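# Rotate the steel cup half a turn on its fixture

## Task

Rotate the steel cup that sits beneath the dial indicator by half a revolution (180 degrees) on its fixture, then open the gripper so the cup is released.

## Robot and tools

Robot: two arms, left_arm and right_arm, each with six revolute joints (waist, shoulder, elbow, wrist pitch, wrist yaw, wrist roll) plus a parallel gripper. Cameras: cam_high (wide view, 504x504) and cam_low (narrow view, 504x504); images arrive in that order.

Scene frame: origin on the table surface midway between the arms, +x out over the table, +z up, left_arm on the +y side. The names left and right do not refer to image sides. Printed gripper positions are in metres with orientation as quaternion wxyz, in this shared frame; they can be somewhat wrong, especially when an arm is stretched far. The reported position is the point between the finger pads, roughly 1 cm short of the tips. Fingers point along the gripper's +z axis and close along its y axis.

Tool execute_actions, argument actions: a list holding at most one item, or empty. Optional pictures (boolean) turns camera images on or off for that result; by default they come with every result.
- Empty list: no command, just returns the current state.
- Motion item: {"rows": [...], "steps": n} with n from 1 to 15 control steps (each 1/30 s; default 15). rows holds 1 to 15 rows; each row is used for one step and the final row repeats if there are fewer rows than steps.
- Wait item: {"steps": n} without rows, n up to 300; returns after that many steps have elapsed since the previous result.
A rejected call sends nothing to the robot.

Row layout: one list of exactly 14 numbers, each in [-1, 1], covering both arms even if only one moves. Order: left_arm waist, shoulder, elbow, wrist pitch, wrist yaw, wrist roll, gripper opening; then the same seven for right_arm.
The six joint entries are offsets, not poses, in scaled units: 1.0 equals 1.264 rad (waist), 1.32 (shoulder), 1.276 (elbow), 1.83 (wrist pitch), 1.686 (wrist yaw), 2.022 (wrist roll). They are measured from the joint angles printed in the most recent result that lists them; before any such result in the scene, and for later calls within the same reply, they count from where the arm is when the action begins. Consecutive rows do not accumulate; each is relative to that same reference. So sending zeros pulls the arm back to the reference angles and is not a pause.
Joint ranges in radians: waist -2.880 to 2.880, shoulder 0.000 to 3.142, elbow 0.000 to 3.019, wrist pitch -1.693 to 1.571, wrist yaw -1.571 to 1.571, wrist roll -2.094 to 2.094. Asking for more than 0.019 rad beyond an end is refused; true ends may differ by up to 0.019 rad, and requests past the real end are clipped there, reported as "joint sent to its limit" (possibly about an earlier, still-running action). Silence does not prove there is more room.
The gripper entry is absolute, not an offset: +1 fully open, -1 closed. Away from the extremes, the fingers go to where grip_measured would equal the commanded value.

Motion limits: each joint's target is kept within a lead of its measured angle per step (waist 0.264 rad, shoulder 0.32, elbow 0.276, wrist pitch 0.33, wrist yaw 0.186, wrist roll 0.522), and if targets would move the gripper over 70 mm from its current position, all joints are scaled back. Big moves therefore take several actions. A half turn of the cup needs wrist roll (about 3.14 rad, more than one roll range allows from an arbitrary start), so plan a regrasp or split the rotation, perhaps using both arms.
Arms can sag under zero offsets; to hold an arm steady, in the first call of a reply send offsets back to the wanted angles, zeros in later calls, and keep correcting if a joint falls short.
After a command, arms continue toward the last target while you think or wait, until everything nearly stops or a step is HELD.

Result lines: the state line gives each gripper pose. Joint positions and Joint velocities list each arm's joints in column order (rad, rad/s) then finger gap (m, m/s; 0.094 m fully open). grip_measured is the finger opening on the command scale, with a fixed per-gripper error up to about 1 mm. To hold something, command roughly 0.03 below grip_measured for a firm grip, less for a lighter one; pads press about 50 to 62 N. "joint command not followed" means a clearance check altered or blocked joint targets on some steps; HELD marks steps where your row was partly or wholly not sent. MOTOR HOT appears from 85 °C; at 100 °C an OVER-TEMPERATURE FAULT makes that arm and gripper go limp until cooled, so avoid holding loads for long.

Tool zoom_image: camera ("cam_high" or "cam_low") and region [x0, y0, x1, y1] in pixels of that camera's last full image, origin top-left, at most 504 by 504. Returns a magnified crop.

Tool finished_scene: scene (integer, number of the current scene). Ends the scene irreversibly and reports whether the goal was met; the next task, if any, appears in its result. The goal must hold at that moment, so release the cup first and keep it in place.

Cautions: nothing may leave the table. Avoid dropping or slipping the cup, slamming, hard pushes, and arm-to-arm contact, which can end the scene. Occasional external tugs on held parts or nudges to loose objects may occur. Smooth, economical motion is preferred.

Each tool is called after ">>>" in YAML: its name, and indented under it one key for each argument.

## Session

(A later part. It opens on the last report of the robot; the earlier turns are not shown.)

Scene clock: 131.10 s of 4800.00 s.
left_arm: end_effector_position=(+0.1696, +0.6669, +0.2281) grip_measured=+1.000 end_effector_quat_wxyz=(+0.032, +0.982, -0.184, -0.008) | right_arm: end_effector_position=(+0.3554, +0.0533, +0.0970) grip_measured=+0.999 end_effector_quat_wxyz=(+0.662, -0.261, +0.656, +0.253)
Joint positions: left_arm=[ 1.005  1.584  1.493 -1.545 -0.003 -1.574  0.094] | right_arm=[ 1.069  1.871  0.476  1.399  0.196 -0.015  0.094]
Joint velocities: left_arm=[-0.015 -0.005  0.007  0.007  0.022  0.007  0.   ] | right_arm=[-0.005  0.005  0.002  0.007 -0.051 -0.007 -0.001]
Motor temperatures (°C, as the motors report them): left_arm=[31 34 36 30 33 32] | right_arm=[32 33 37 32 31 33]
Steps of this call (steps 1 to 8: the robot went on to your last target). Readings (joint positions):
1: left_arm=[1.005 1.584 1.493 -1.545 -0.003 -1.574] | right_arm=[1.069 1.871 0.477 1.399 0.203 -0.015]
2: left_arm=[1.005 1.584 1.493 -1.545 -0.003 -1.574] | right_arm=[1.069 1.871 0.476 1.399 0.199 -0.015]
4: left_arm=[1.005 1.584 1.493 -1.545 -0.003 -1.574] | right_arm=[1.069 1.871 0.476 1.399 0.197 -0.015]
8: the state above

>>> execute_actions:
  actions:
    - {"rows":[[0,0,0,0,0,0,1, -0.024,0,0,0,-0.006,0,1],[0,0,0,0,0,0,1, -0.041,0,0,0,-0.024,0,1],[0,0,0,0,0,0,1, -0.058,0,0,0,-0.056,0,1],[0,0,0,0,0,0,1, -0.076,0.002,0.005,0,-0.094,0,1],[0,0,0,0,0,0,1, -0.093,0.005,0.011,-0.003,-0.134,0,1],[0,0,0,0,0,0,1, -0.11,0.007,0.017,-0.006,-0.174,0,1],[0,0,0,0,0,0,1, -0.127,0.009,0.021,-0.008,-0.214,0,1],[0,0,0,0,0,0,1, -0.144,0.011,0.026,-0.011,-0.254,0,1],[0,0,0,0,0,0,1, -0.16,0.013,0.032,-0.014,-0.294,0,1],[0,0,0,0,0,0,1, -0.175,0.015,0.039,-0.017,-0.333,0,1],[0,0,0,0,0,0,1, -0.188,0.017,0.046,-0.02,-0.372,0,1],[0,0,0,0,0,0,1, -0.196,0.019,0.052,-0.023,-0.409,0,1],[0,0,0,0,0,0,1, -0.198,0.019,0.054,-0.024,-0.44,0,1],[0,0,0,0,0,0,1, -0.198,0.019,0.054,-0.024,-0.46,0,1],[0,0,0,0,0,0,1, -0.198,0.019,0.054,-0.024,-0.467,0,1]],"steps":15}
  pictures: false

>>> execute_actions:
  actions:
    - {"steps":8}

>>> zoom_image:
  camera: "cam_low"
  region: [210, 260, 310, 360]

Scene clock: 135.43 s of 4800.00 s.
left_arm: end_effector_position=(+0.1696, +0.6669, +0.2281) grip_measured=+1.000 end_effector_quat_wxyz=(+0.032, +0.982, -0.184, -0.008) | right_arm: end_effector_position=(+0.3563, +0.0532, +0.0975) grip_measured=+0.999 end_effector_quat_wxyz=(+0.577, -0.420, +0.566, +0.412)
Joint positions: left_arm=[ 1.005  1.584  1.493 -1.545 -0.003 -1.574  0.094] | right_arm=[ 0.82   1.884  0.522  1.368 -0.567 -0.015  0.094]
Joint velocities: left_arm=[-0.015 -0.015 -0.017 -0.007  0.022 -0.037  0.   ] | right_arm=[-0.122  0.024  0.115 -0.046 -0.593 -0.007 -0.   ]
Motor temperatures (°C, as the motors report them): left_arm=[31 34 36 30 33 32] | right_arm=[32 33 37 32 31 33]
Steps of this call (steps 1 to 30: the robot went on to your last target; steps 31 to 90: nothing new was sent; then 0.83 s passed at rest; steps 91 to 105: all 15 steps of this action). Readings (joint positions):
91: left_arm=[1.005 1.584 1.493 -1.545 -0.003 -1.574] | right_arm=[1.068 1.871 0.476 1.399 0.192 -0.015]
92: left_arm=[1.005 1.584 1.493 -1.545 -0.003 -1.574] | right_arm=[1.064 1.871 0.476 1.399 0.174 -0.015]
94: left_arm=[1.005 1.584 1.493 -1.545 -0.003 -1.574] | right_arm=[1.041 1.871 0.476 1.399 0.083 -0.015]
98: left_arm=[1.005 1.584 1.493 -1.545 -0.003 -1.574] | right_arm=[0.950 1.871 0.478 1.396 -0.176 -0.015]
105: the state above

Scene clock: 135.70 s of 4800.00 s.
left_arm: end_effector_position=(+0.1696, +0.6669, +0.2281) grip_measured=+1.000 end_effector_quat_wxyz=(+0.032, +0.982, -0.184, -0.008) | right_arm: end_effector_position=(+0.3542, +0.0545, +0.0977) grip_measured=+0.999 end_effector_quat_wxyz=(+0.573, -0.426, +0.562, +0.418)
Joint positions: left_arm=[ 1.005  1.584  1.493 -1.545 -0.003 -1.574  0.094] | right_arm=[ 0.818  1.885  0.525  1.366 -0.589 -0.015  0.094]
Joint velocities: left_arm=[-0.015  0.024  0.002 -0.017 -0.081 -0.037  0.   ] | right_arm=[-0.015  0.005 -0.027 -0.002  0.022 -0.007  0.   ]
Motor temperatures (°C, as the motors report them): left_arm=[31 34 36 30 33 32] | right_arm=[32 33 37 32 31 33]
Steps of this call (steps 1 to 8: the robot went on to your last target). Readings (joint positions):
1: left_arm=[1.005 1.584 1.493 -1.545 -0.003 -1.574] | right_arm=[0.818 1.884 0.525 1.367 -0.580 -0.015]
2: left_arm=[1.005 1.584 1.493 -1.545 -0.003 -1.574] | right_arm=[0.818 1.884 0.525 1.366 -0.585 -0.015]
4: left_arm=[1.005 1.584 1.493 -1.545 -0.003 -1.574] | right_arm=[0.818 1.885 0.525 1.366 -0.588 -0.015]
8: the state above

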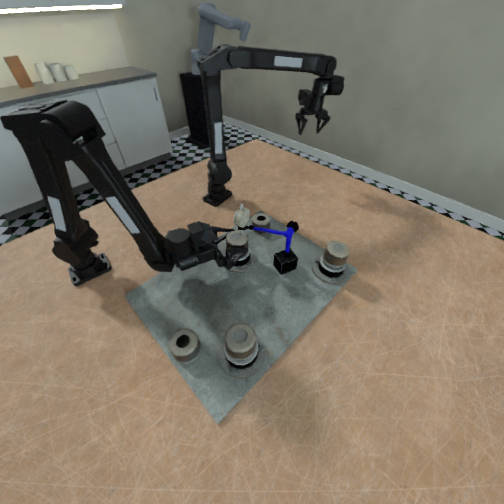

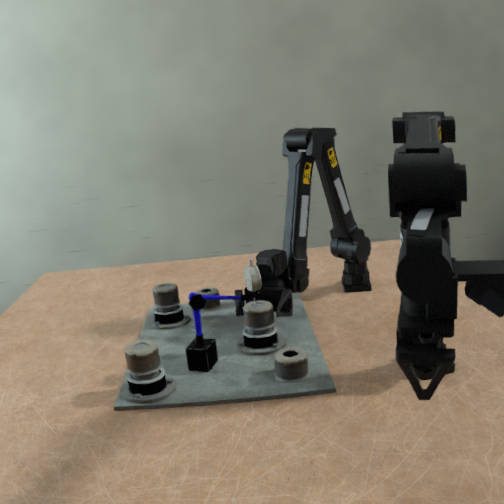

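Region (210, 260, 310, 360) of cam_low's 504x504 image, scaled by 5.040, with more detail than that image has.

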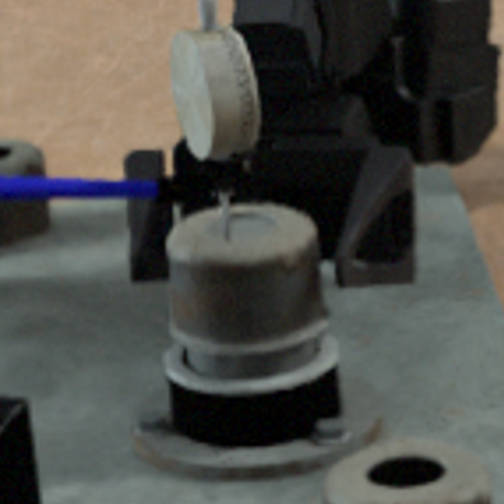

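>>> execute_actions:
  actions:
    - {"rows":[[0,0,0,0,0,0,1, 0,0,0.01,0,-0.007,0,0.85],[0,0,0,0,0,0,1, 0,0,0.01,0,-0.007,0,0.72],[0,0,0,0,0,0,1, 0,0,0.01,0,-0.007,0,0.62],[0,0,0,0,0,0,1, 0,0,0.01,0,-0.007,0,0.56],[0,0,0,0,0,0,1, 0,0,0.01,0,-0.007,0,0.53],[0,0,0,0,0,0,1, 0,0,0.01,0,-0.007,0,0.51],[0,0,0,0,0,0,1, 0,0,0.01,0,-0.007,0,0.49],[0,0,0,0,0,0,1, 0,0,0.01,0,-0.007,0,0.47],[0,0,0,0,0,0,1, 0,0,0.01,0,-0.007,0,0.45],[0,0,0,0,0,0,1, 0,0,0.01,0,-0.007,0,0.43],[0,0,0,0,0,0,1, 0,0,0.01,0,-0.007,0,0.41]],"steps":15}
  pictures: false

>>> execute_actions:
  actions:
    - {"rows":[[0,0,0,0,0,0,1, 0.026,-0.013,-0.012,0.015,0.004,0,0.41],[0,0,0,0,0,0,1, 0.041,-0.015,-0.02,0.019,0.02,0,0.41],[0,0,0,0,0,0,1, 0.057,-0.017,-0.027,0.022,0.052,0,0.41],[0,0,0,0,0,0,1, 0.074,-0.019,-0.033,0.024,0.09,0,0.41],[0,0,0,0,0,0,1, 0.092,-0.021,-0.038,0.026,0.13,0,0.41],[0,0,0,0,0,0,1, 0.11,-0.022,-0.042,0.028,0.17,0,0.41],[0,0,0,0,0,0,1, 0.127,-0.023,-0.045,0.029,0.21,0,0.41],[0,0,0,0,0,0,1, 0.145,-0.023,-0.046,0.029,0.25,0,0.41],[0,0,0,0,0,0,1, 0.162,-0.023,-0.046,0.029,0.29,0,0.41],[0,0,0,0,0,0,1, 0.18,-0.021,-0.043,0.027,0.33,0,0.41],[0,0,0,0,0,0,1, 0.196,-0.018,-0.038,0.024,0.37,0,0.41],[0,0,0,0,0,0,1, 0.208,-0.015,-0.033,0.021,0.409,0,0.41],[0,0,0,0,0,0,1, 0.212,-0.012,-0.03,0.019,0.442,0,0.41],[0,0,0,0,0,0,1, 0.212,-0.012,-0.03,0.019,0.464,0,0.41],[0,0,0,0,0,0,1, 0.212,-0.012,-0.03,0.019,0.473,0,0.41]],"steps":15}
  pictures: false

>>> execute_actions:
  actions:
    - {"steps":6}
  pictures: false

Scene clock: 141.40 s of 4800.00 s.
left_arm: end_effector_position=(+0.1696, +0.6669, +0.2281) grip_measured=+1.000 end_effector_quat_wxyz=(+0.032, +0.982, -0.184, -0.008) | right_arm: end_effector_position=(+0.3529, +0.0549, +0.0977) grip_measured=+0.453 end_effector_quat_wxyz=(+0.571, -0.428, +0.560, +0.420)
Joint positions: left_arm=[ 1.005  1.584  1.493 -1.545 -0.003 -1.574  0.094] | right_arm=[ 0.818  1.885  0.525  1.366 -0.597 -0.015  0.068]
Joint velocities: left_arm=[ 0.005 -0.024 -0.002 -0.007 -0.022  0.051  0.   ] | right_arm=[-0.005 -0.005 -0.012  0.012 -0.007 -0.007 -0.   ]
Motor temperatures (°C, as the motors report them): left_arm=[31 34 36 30 33 32] | right_arm=[32 33 37 32 31 33]
Steps of this call (steps 1 to 30: the robot went on to your last target; steps 31 to 90: nothing new was sent; then 2.20 s passed at rest; steps 91 to 105: all 15 steps of this action). Readings (joint positions):
91: left_arm=[1.005 1.584 1.493 -1.545 -0.003 -1.574] | right_arm=[0.818 1.885 0.525 1.366 -0.593 -0.015]
92: left_arm=[1.005 1.584 1.493 -1.545 -0.003 -1.574] | right_arm=[0.818 1.885 0.525 1.366 -0.597 -0.015]
94: left_arm=[1.005 1.584 1.493 -1.545 -0.003 -1.574] | right_arm=[0.818 1.885 0.525 1.366 -0.598 -0.015]
98: left_arm=[1.005 1.584 1.493 -1.545 -0.003 -1.574] | right_arm=[0.818 1.885 0.525 1.366 -0.598 -0.015]
105: the state above

Scene clock: 141.90 s of 4800.00 s.
left_arm: end_effector_position=(+0.1696, +0.6669, +0.2281) grip_measured=+1.000 end_effector_quat_wxyz=(+0.032, +0.982, -0.184, -0.008) | right_arm: end_effector_position=(+0.3546, +0.0540, +0.0983) grip_measured=+0.453 end_effector_quat_wxyz=(+0.661, -0.265, +0.653, +0.258)
Joint positions: left_arm=[ 1.005  1.584  1.493 -1.545 -0.003 -1.574  0.094] | right_arm=[ 1.067  1.867  0.475  1.399  0.181 -0.015  0.068]
Joint velocities: left_arm=[-0.005 -0.015  0.002  0.017 -0.022 -0.022  0.   ] | right_arm=[ 0.22   0.024  0.032 -0.022  0.667 -0.007  0.001]
Motor temperatures (°C, as the motors report them): left_arm=[31 34 36 30 33 32] | right_arm=[32 33 37 32 31 33]
Steps of this call (steps 1 to 15: all 15 steps of this action). Readings (joint positions):
1: left_arm=[1.005 1.584 1.493 -1.545 -0.003 -1.574] | right_arm=[0.819 1.885 0.525 1.367 -0.595 -0.015]
2: left_arm=[1.005 1.584 1.493 -1.545 -0.003 -1.574] | right_arm=[0.823 1.884 0.522 1.370 -0.580 -0.015]
4: left_arm=[1.005 1.584 1.493 -1.545 -0.003 -1.574] | right_arm=[0.847 1.880 0.507 1.381 -0.495 -0.015]
8: left_arm=[1.005 1.584 1.493 -1.545 -0.003 -1.574] | right_arm=[0.933 1.869 0.478 1.396 -0.226 -0.015]
15: the state above

Scene clock: 142.10 s of 4800.00 s.
left_arm: end_effector_position=(+0.1696, +0.6669, +0.2281) grip_measured=+1.000 end_effector_quat_wxyz=(+0.032, +0.982, -0.184, -0.008) | right_arm: end_effector_position=(+0.3546, +0.0539, +0.0983) grip_measured=+0.453 end_effector_quat_wxyz=(+0.662, -0.261, +0.655, +0.254)
Joint positions: left_arm=[ 1.005  1.584  1.493 -1.545 -0.003 -1.574  0.094] | right_arm=[ 1.072  1.868  0.476  1.399  0.197 -0.015  0.068]
Joint velocities: left_arm=[-0.005  0.005  0.007 -0.022 -0.007 -0.007  0.   ] | right_arm=[-0.005 -0.015  0.012  0.002  0.037 -0.022 -0.001]
Motor temperatures (°C, as the motors report them): left_arm=[31 34 36 30 33 32] | right_arm=[32 33 37 32 31 33]
Steps of this call (steps 1 to 6: the robot went on to your last target). Readings (joint positions):
1: left_arm=[1.005 1.584 1.493 -1.545 -0.003 -1.574] | right_arm=[1.071 1.868 0.476 1.399 0.194 -0.015]
2: left_arm=[1.005 1.584 1.493 -1.545 -0.003 -1.574] | right_arm=[1.072 1.868 0.476 1.399 0.197 -0.015]
4: left_arm=[1.005 1.584 1.493 -1.545 -0.003 -1.574] | right_arm=[1.072 1.868 0.476 1.399 0.197 -0.015]
6: the state above

Start az was 1.286; target −0.04. Repeat the same two segments.

>>> execute_actions:
  actions:
    - {"rows":[[0,0,0,0,0,0,1, 0.025,0.011,0.018,-0.007,0.002,0,0.41],[0,0,0,0,0,0,1, 0.037,0.012,0.021,-0.009,0.008,0,0.41],[0,0,0,0,0,0,1, 0.049,0.013,0.025,-0.011,0.03,0,0.41],[0,0,0,0,0,0,1, 0.061,0.014,0.03,-0.013,0.058,0,0.41],[0,0,0,0,0,0,1, 0.073,0.016,0.035,-0.015,0.087,0,0.41],[0,0,0,0,0,0,1, 0.084,0.017,0.04,-0.018,0.116,0,0.41],[0,0,0,0,0,0,1, 0.095,0.019,0.046,-0.021,0.145,0,0.41],[0,0,0,0,0,0,1, 0.105,0.021,0.052,-0.024,0.174,0,0.41],[0,0,0,0,0,0,1, 0.115,0.023,0.059,-0.027,0.202,0,0.41],[0,0,0,0,0,0,1, 0.125,0.025,0.066,-0.031,0.23,0,0.41],[0,0,0,0,0,0,1, 0.134,0.028,0.074,-0.035,0.257,0,0.41],[0,0,0,0,0,0,1, 0.143,0.03,0.082,-0.039,0.284,0,0.41],[0,0,0,0,0,0,1, 0.143,0.03,0.082,-0.039,0.311,0,0.41],[0,0,0,0,0,0,1, 0.143,0.03,0.082,-0.039,0.33,0,0.41],[0,0,0,0,0,0,1, 0.143,0.03,0.082,-0.039,0.338,0,0.41]],"steps":15}
  pictures: false

>>> execute_actions:
  actions:
    - {"steps":4}
  pictures: false

>>> execute_actions:
  actions:
    - {"rows":[[0,0,0,0,0,0,1, 0.021,0.012,0.026,-0.011,0.002,0,0.41],[0,0,0,0,0,0,1, 0.029,0.015,0.035,-0.015,0.008,0,0.41],[0,0,0,0,0,0,1, 0.036,0.018,0.044,-0.019,0.028,0,0.41],[0,0,0,0,0,0,1, 0.043,0.021,0.054,-0.024,0.054,0,0.41],[0,0,0,0,0,0,1, 0.05,0.024,0.064,-0.028,0.079,0,0.41],[0,0,0,0,0,0,1, 0.056,0.028,0.074,-0.033,0.104,0,0.41],[0,0,0,0,0,0,1, 0.062,0.032,0.085,-0.038,0.129,0,0.41],[0,0,0,0,0,0,1, 0.067,0.036,0.096,-0.042,0.153,0,0.41],[0,0,0,0,0,0,1, 0.072,0.04,0.107,-0.047,0.177,0,0.41],[0,0,0,0,0,0,1, 0.076,0.044,0.118,-0.052,0.201,0,0.41],[0,0,0,0,0,0,1, 0.08,0.048,0.129,-0.057,0.224,0,0.41],[0,0,0,0,0,0,1, 0.083,0.052,0.141,-0.062,0.247,0,0.41],[0,0,0,0,0,0,1, 0.083,0.052,0.141,-0.062,0.27,0,0.41],[0,0,0,0,0,0,1, 0.083,0.052,0.141,-0.062,0.286,0,0.41],[0,0,0,0,0,0,1, 0.083,0.052,0.141,-0.062,0.292,0,0.41]],"steps":15}
  pictures: false

>>> execute_actions:
  actions:
    - {"steps":6}
  pictures: false

Scene clock: 147.90 s of 4800.00 s.
left_arm: end_effector_position=(+0.1696, +0.6669, +0.2281) grip_measured=+1.000 end_effector_quat_wxyz=(+0.032, +0.982, -0.184, -0.008) | right_arm: end_effector_position=(+0.3558, +0.0528, +0.0976) grip_measured=+0.453 end_effector_quat_wxyz=(+0.698, -0.129, +0.694, +0.123)
Joint positions: left_arm=[ 1.005  1.584  1.493 -1.545 -0.003 -1.574  0.094] | right_arm=[ 1.234  1.894  0.558  1.342  0.747 -0.015  0.068]
Joint velocities: left_arm=[ 0.005 -0.015 -0.007 -0.017 -0.007 -0.022  0.   ] | right_arm=[ 0.151  0.054  0.11  -0.051  0.564 -0.037 -0.001]
Motor temperatures (°C, as the motors report them): left_arm=[31 34 36 30 33 32] | right_arm=[32 33 37 32 31 33]
Steps of this call (steps 1 to 30: the robot went on to your last target; steps 31 to 90: nothing new was sent; then 2.30 s passed at rest; steps 91 to 105: all 15 steps of this action). Readings (joint positions):
91: left_arm=[1.005 1.584 1.493 -1.545 -0.003 -1.574] | right_arm=[1.072 1.869 0.477 1.398 0.198 -0.015]
92: left_arm=[1.005 1.584 1.493 -1.545 -0.003 -1.574] | right_arm=[1.075 1.869 0.477 1.398 0.205 -0.015]
94: left_arm=[1.005 1.584 1.493 -1.545 -0.003 -1.574] | right_arm=[1.092 1.869 0.481 1.394 0.260 -0.015]
98: left_arm=[1.005 1.584 1.493 -1.545 -0.003 -1.574] | right_arm=[1.153 1.876 0.503 1.378 0.454 -0.015]
105: the state above

Scene clock: 148.03 s of 4800.00 s.
left_arm: end_effector_position=(+0.1696, +0.6669, +0.2281) grip_measured=+1.000 end_effector_quat_wxyz=(+0.032, +0.982, -0.184, -0.008) | right_arm: end_effector_position=(+0.3558, +0.0528, +0.0977) grip_measured=+0.453 end_effector_quat_wxyz=(+0.699, -0.125, +0.694, +0.119)
Joint positions: left_arm=[ 1.005  1.584  1.493 -1.545 -0.003 -1.574  0.094] | right_arm=[ 1.238  1.895  0.562  1.34   0.762 -0.015  0.068]
Joint velocities: left_arm=[-0.005  0.005  0.007  0.002  0.022 -0.066  0.   ] | right_arm=[ 0.005 -0.005 -0.007  0.012 -0.007  0.037 -0.001]
Motor temperatures (°C, as the motors report them): left_arm=[31 34 36 30 33 32] | right_arm=[32 33 37 32 31 33]
Steps of this call (steps 1 to 4: the robot went on to your last target). Readings (joint positions):
1: left_arm=[1.005 1.584 1.493 -1.545 -0.003 -1.574] | right_arm=[1.237 1.895 0.561 1.341 0.759 -0.015]
2: left_arm=[1.005 1.584 1.493 -1.545 -0.003 -1.574] | right_arm=[1.238 1.895 0.562 1.340 0.762 -0.015]
4: the state above

Scene clock: 148.53 s of 4800.00 s.
left_arm: end_effector_position=(+0.1696, +0.6669, +0.2281) grip_measured=+1.000 end_effector_quat_wxyz=(+0.032, +0.982, -0.184, -0.008) | right_arm: end_effector_position=(+0.3562, +0.0513, +0.0971) grip_measured=+0.453 end_effector_quat_wxyz=(+0.708, +0.011, +0.706, -0.017)
Joint positions: left_arm=[ 1.005  1.584  1.493 -1.545 -0.003 -1.574  0.094] | right_arm=[ 1.325  1.951  0.715  1.243  1.236 -0.014  0.068]
Joint velocities: left_arm=[-0.005 -0.005 -0.007 -0.012 -0.066 -0.022  0.   ] | right_arm=[ 0.054  0.063  0.178 -0.066  0.505  0.007  0.   ]
Motor temperatures (°C, as the motors report them): left_arm=[31 34 36 30 33 32] | right_arm=[32 33 37 32 31 33]
Steps of this call (steps 1 to 15: all 15 steps of this action). Readings (joint positions):
1: left_arm=[1.005 1.584 1.493 -1.545 -0.003 -1.574] | right_arm=[1.238 1.895 0.562 1.339 0.763 -0.015]
2: left_arm=[1.005 1.584 1.493 -1.545 -0.003 -1.574] | right_arm=[1.240 1.895 0.565 1.337 0.770 -0.015]
4: left_arm=[1.005 1.584 1.493 -1.545 -0.003 -1.574] | right_arm=[1.252 1.898 0.577 1.325 0.820 -0.014]
8: left_arm=[1.005 1.584 1.493 -1.545 -0.003 -1.574] | right_arm=[1.288 1.917 0.627 1.294 0.990 -0.014]
15: the state above

Scene clock: 148.73 s of 4800.00 s.
left_arm: end_effector_position=(+0.1696, +0.6669, +0.2281) grip_measured=+1.000 end_effector_quat_wxyz=(+0.032, +0.982, -0.184, -0.008) | right_arm: end_effector_position=(+0.3561, +0.0514, +0.0971) grip_measured=+0.453 end_effector_quat_wxyz=(+0.708, +0.015, +0.706, -0.020)
Joint positions: left_arm=[ 1.005  1.584  1.493 -1.545 -0.003 -1.574  0.094] | right_arm=[ 1.326  1.952  0.72   1.24   1.248 -0.014  0.068]
Joint velocities: left_arm=[-0.005  0.005  0.017 -0.012  0.066 -0.037  0.   ] | right_arm=[-0.005 -0.005 -0.012 -0.002  0.066 -0.022  0.001]
Motor temperatures (°C, as the motors report them): left_arm=[31 34 36 30 33 32] | right_arm=[32 33 37 32 31 33]
Steps of this call (steps 1 to 6: the robot went on to your last target). Readings (joint positions):
1: left_arm=[1.005 1.584 1.493 -1.545 -0.003 -1.574] | right_arm=[1.326 1.952 0.719 1.241 1.245 -0.014]
2: left_arm=[1.005 1.584 1.493 -1.545 -0.003 -1.574] | right_arm=[1.326 1.952 0.720 1.240 1.248 -0.014]
4: left_arm=[1.005 1.584 1.493 -1.545 -0.003 -1.574] | right_arm=[1.326 1.952 0.720 1.240 1.248 -0.014]
6: the state above

>>> execute_actions:
  actions:
    - {"rows":[[0,0,0,0,0,0,1, 0,0,0.01,0,0,0,0.6],[0,0,0,0,0,0,1, 0,0,0.01,0,0,0,0.8],[0,0,0,0,0,0,1, 0,0,0.01,0,0,0,1]],"steps":9}
  pictures: false

>>> execute_actions:
  actions:
    - {"rows":[[0,0,0,0,0,0,1, 0.02,-0.011,-0.003,0.012,0,0,1],[0,0,0,0,0,0,1, 0.03,-0.012,-0.006,0.013,0.003,0,1],[0,0,0,0,0,0,1, 0.04,-0.013,-0.009,0.015,0.009,0,1],[0,0,0,0,0,0,1, 0.05,-0.014,-0.012,0.016,0.016,0,1],[0,0,0,0,0,0,1, 0.06,-0.015,-0.015,0.018,0.024,0,1],[0,0,0,0,0,0,1, 0.07,-0.016,-0.018,0.019,0.032,0,1],[0,0,0,0,0,0,1, 0.08,-0.017,-0.021,0.02,0.04,0,1],[0,0,0,0,0,0,1, 0.09,-0.018,-0.024,0.022,0.048,0,1],[0,0,0,0,0,0,1, 0.1,-0.019,-0.027,0.023,0.056,0,1],[0,0,0,0,0,0,1, 0.108,-0.02,-0.03,0.024,0.064,0,1],[0,0,0,0,0,0,1, 0.113,-0.021,-0.032,0.025,0.072,0,1],[0,0,0,0,0,0,1, 0.115,-0.022,-0.034,0.026,0.078,0,1],[0,0,0,0,0,0,1, 0.115,-0.022,-0.034,0.026,0.082,0,1]],"steps":15}

>>> zoom_image:
  camera: "cam_high"
  region: [190, 200, 290, 290]

Scene clock: 153.53 s of 4800.00 s.
left_arm: end_effector_position=(+0.1696, +0.6669, +0.2281) grip_measured=+1.000 end_effector_quat_wxyz=(+0.032, +0.982, -0.184, -0.008) | right_arm: end_effector_position=(+0.3561, +0.0514, +0.0971) grip_measured=+0.999 end_effector_quat_wxyz=(+0.708, +0.015, +0.706, -0.020)
Joint positions: left_arm=[ 1.005  1.584  1.493 -1.545 -0.003 -1.574  0.094] | right_arm=[ 1.326  1.952  0.72   1.24   1.248 -0.014  0.094]
Joint velocities: left_arm=[ 0.005 -0.005 -0.007 -0.002 -0.051 -0.022  0.   ] | right_arm=[-0.005 -0.005  0.007  0.002  0.007 -0.051  0.   ]
Motor temperatures (°C, as the motors report them): left_arm=[31 34 36 30 33 32] | right_arm=[32 33 37 32 31 33]
Steps of this call (steps 1 to 30: the robot went on to your last target; steps 31 to 90: nothing new was sent; then 1.50 s passed at rest; steps 91 to 99: all 9 steps of this action). Readings (joint positions):
91: left_arm=[1.005 1.584 1.493 -1.545 -0.003 -1.574] | right_arm=[1.326 1.952 0.720 1.240 1.248 -0.014]
92: left_arm=[1.005 1.584 1.493 -1.545 -0.003 -1.574] | right_arm=[1.326 1.952 0.720 1.240 1.248 -0.014]
94: left_arm=[1.005 1.584 1.493 -1.545 -0.003 -1.574] | right_arm=[1.326 1.952 0.720 1.240 1.248 -0.014]
98: left_arm=[1.005 1.584 1.493 -1.545 -0.003 -1.574] | right_arm=[1.326 1.952 0.720 1.240 1.248 -0.014]
99: the state above

Scene clock: 154.03 s of 4800.00 s.
left_arm: end_effector_position=(+0.1696, +0.6669, +0.2281) grip_measured=+1.000 end_effector_quat_wxyz=(+0.032, +0.982, -0.184, -0.008) | right_arm: end_effector_position=(+0.2933, +0.0577, +0.0944) grip_measured=+0.999 end_effector_quat_wxyz=(+0.707, +0.009, +0.707, -0.018)
Joint positions: left_arm=[ 1.005  1.584  1.493 -1.545 -0.003 -1.574  0.094] | right_arm=[ 1.473  1.943  0.679  1.267  1.382 -0.014  0.094]
Joint velocities: left_arm=[-0.005  0.005  0.017  0.002 -0.007 -0.022  0.   ] | right_arm=[ 0.044 -0.015 -0.032  0.012  0.007  0.037 -0.   ]
Motor temperatures (°C, as the motors report them): left_arm=[31 34 36 30 33 32] | right_arm=[32 33 37 32 31 33]
Steps of this call (steps 1 to 15: all 15 steps of this action). Readings (joint positions):
1: left_arm=[1.005 1.584 1.493 -1.545 -0.003 -1.574] | right_arm=[1.327 1.952 0.720 1.240 1.248 -0.014]
2: left_arm=[1.005 1.584 1.493 -1.545 -0.003 -1.574] | right_arm=[1.329 1.952 0.720 1.241 1.249 -0.014]
4: left_arm=[1.005 1.584 1.493 -1.545 -0.003 -1.574] | right_arm=[1.339 1.952 0.716 1.245 1.264 -0.014]
8: left_arm=[1.005 1.584 1.493 -1.545 -0.003 -1.574] | right_arm=[1.391 1.951 0.700 1.255 1.316 -0.014]
15: the state above

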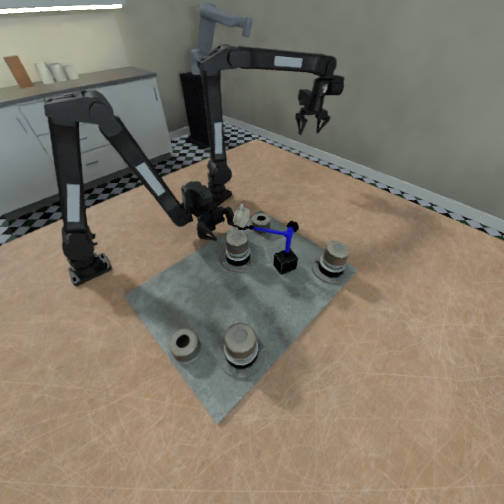

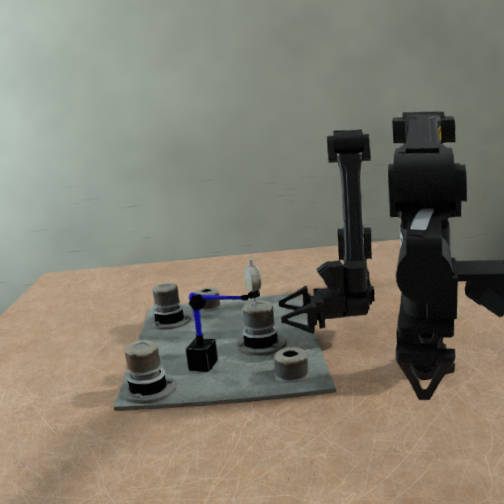

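Region (190, 200, 290, 290) of cam_high's 504x504 image, scaled by 5.040, with more detail than that image has; it fills the top 454 rows of this view, and the rest is white.

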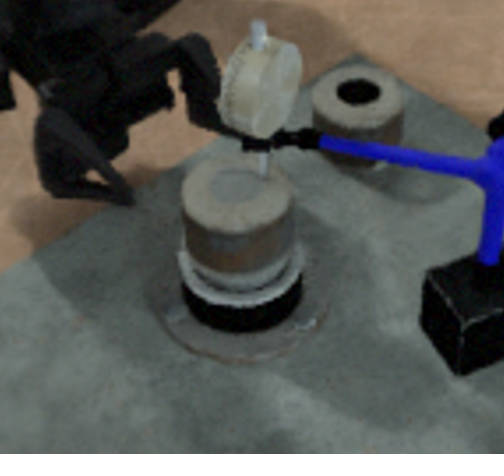

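>>> finished_scene:
  scene: 1

The scene is finished: the task was done.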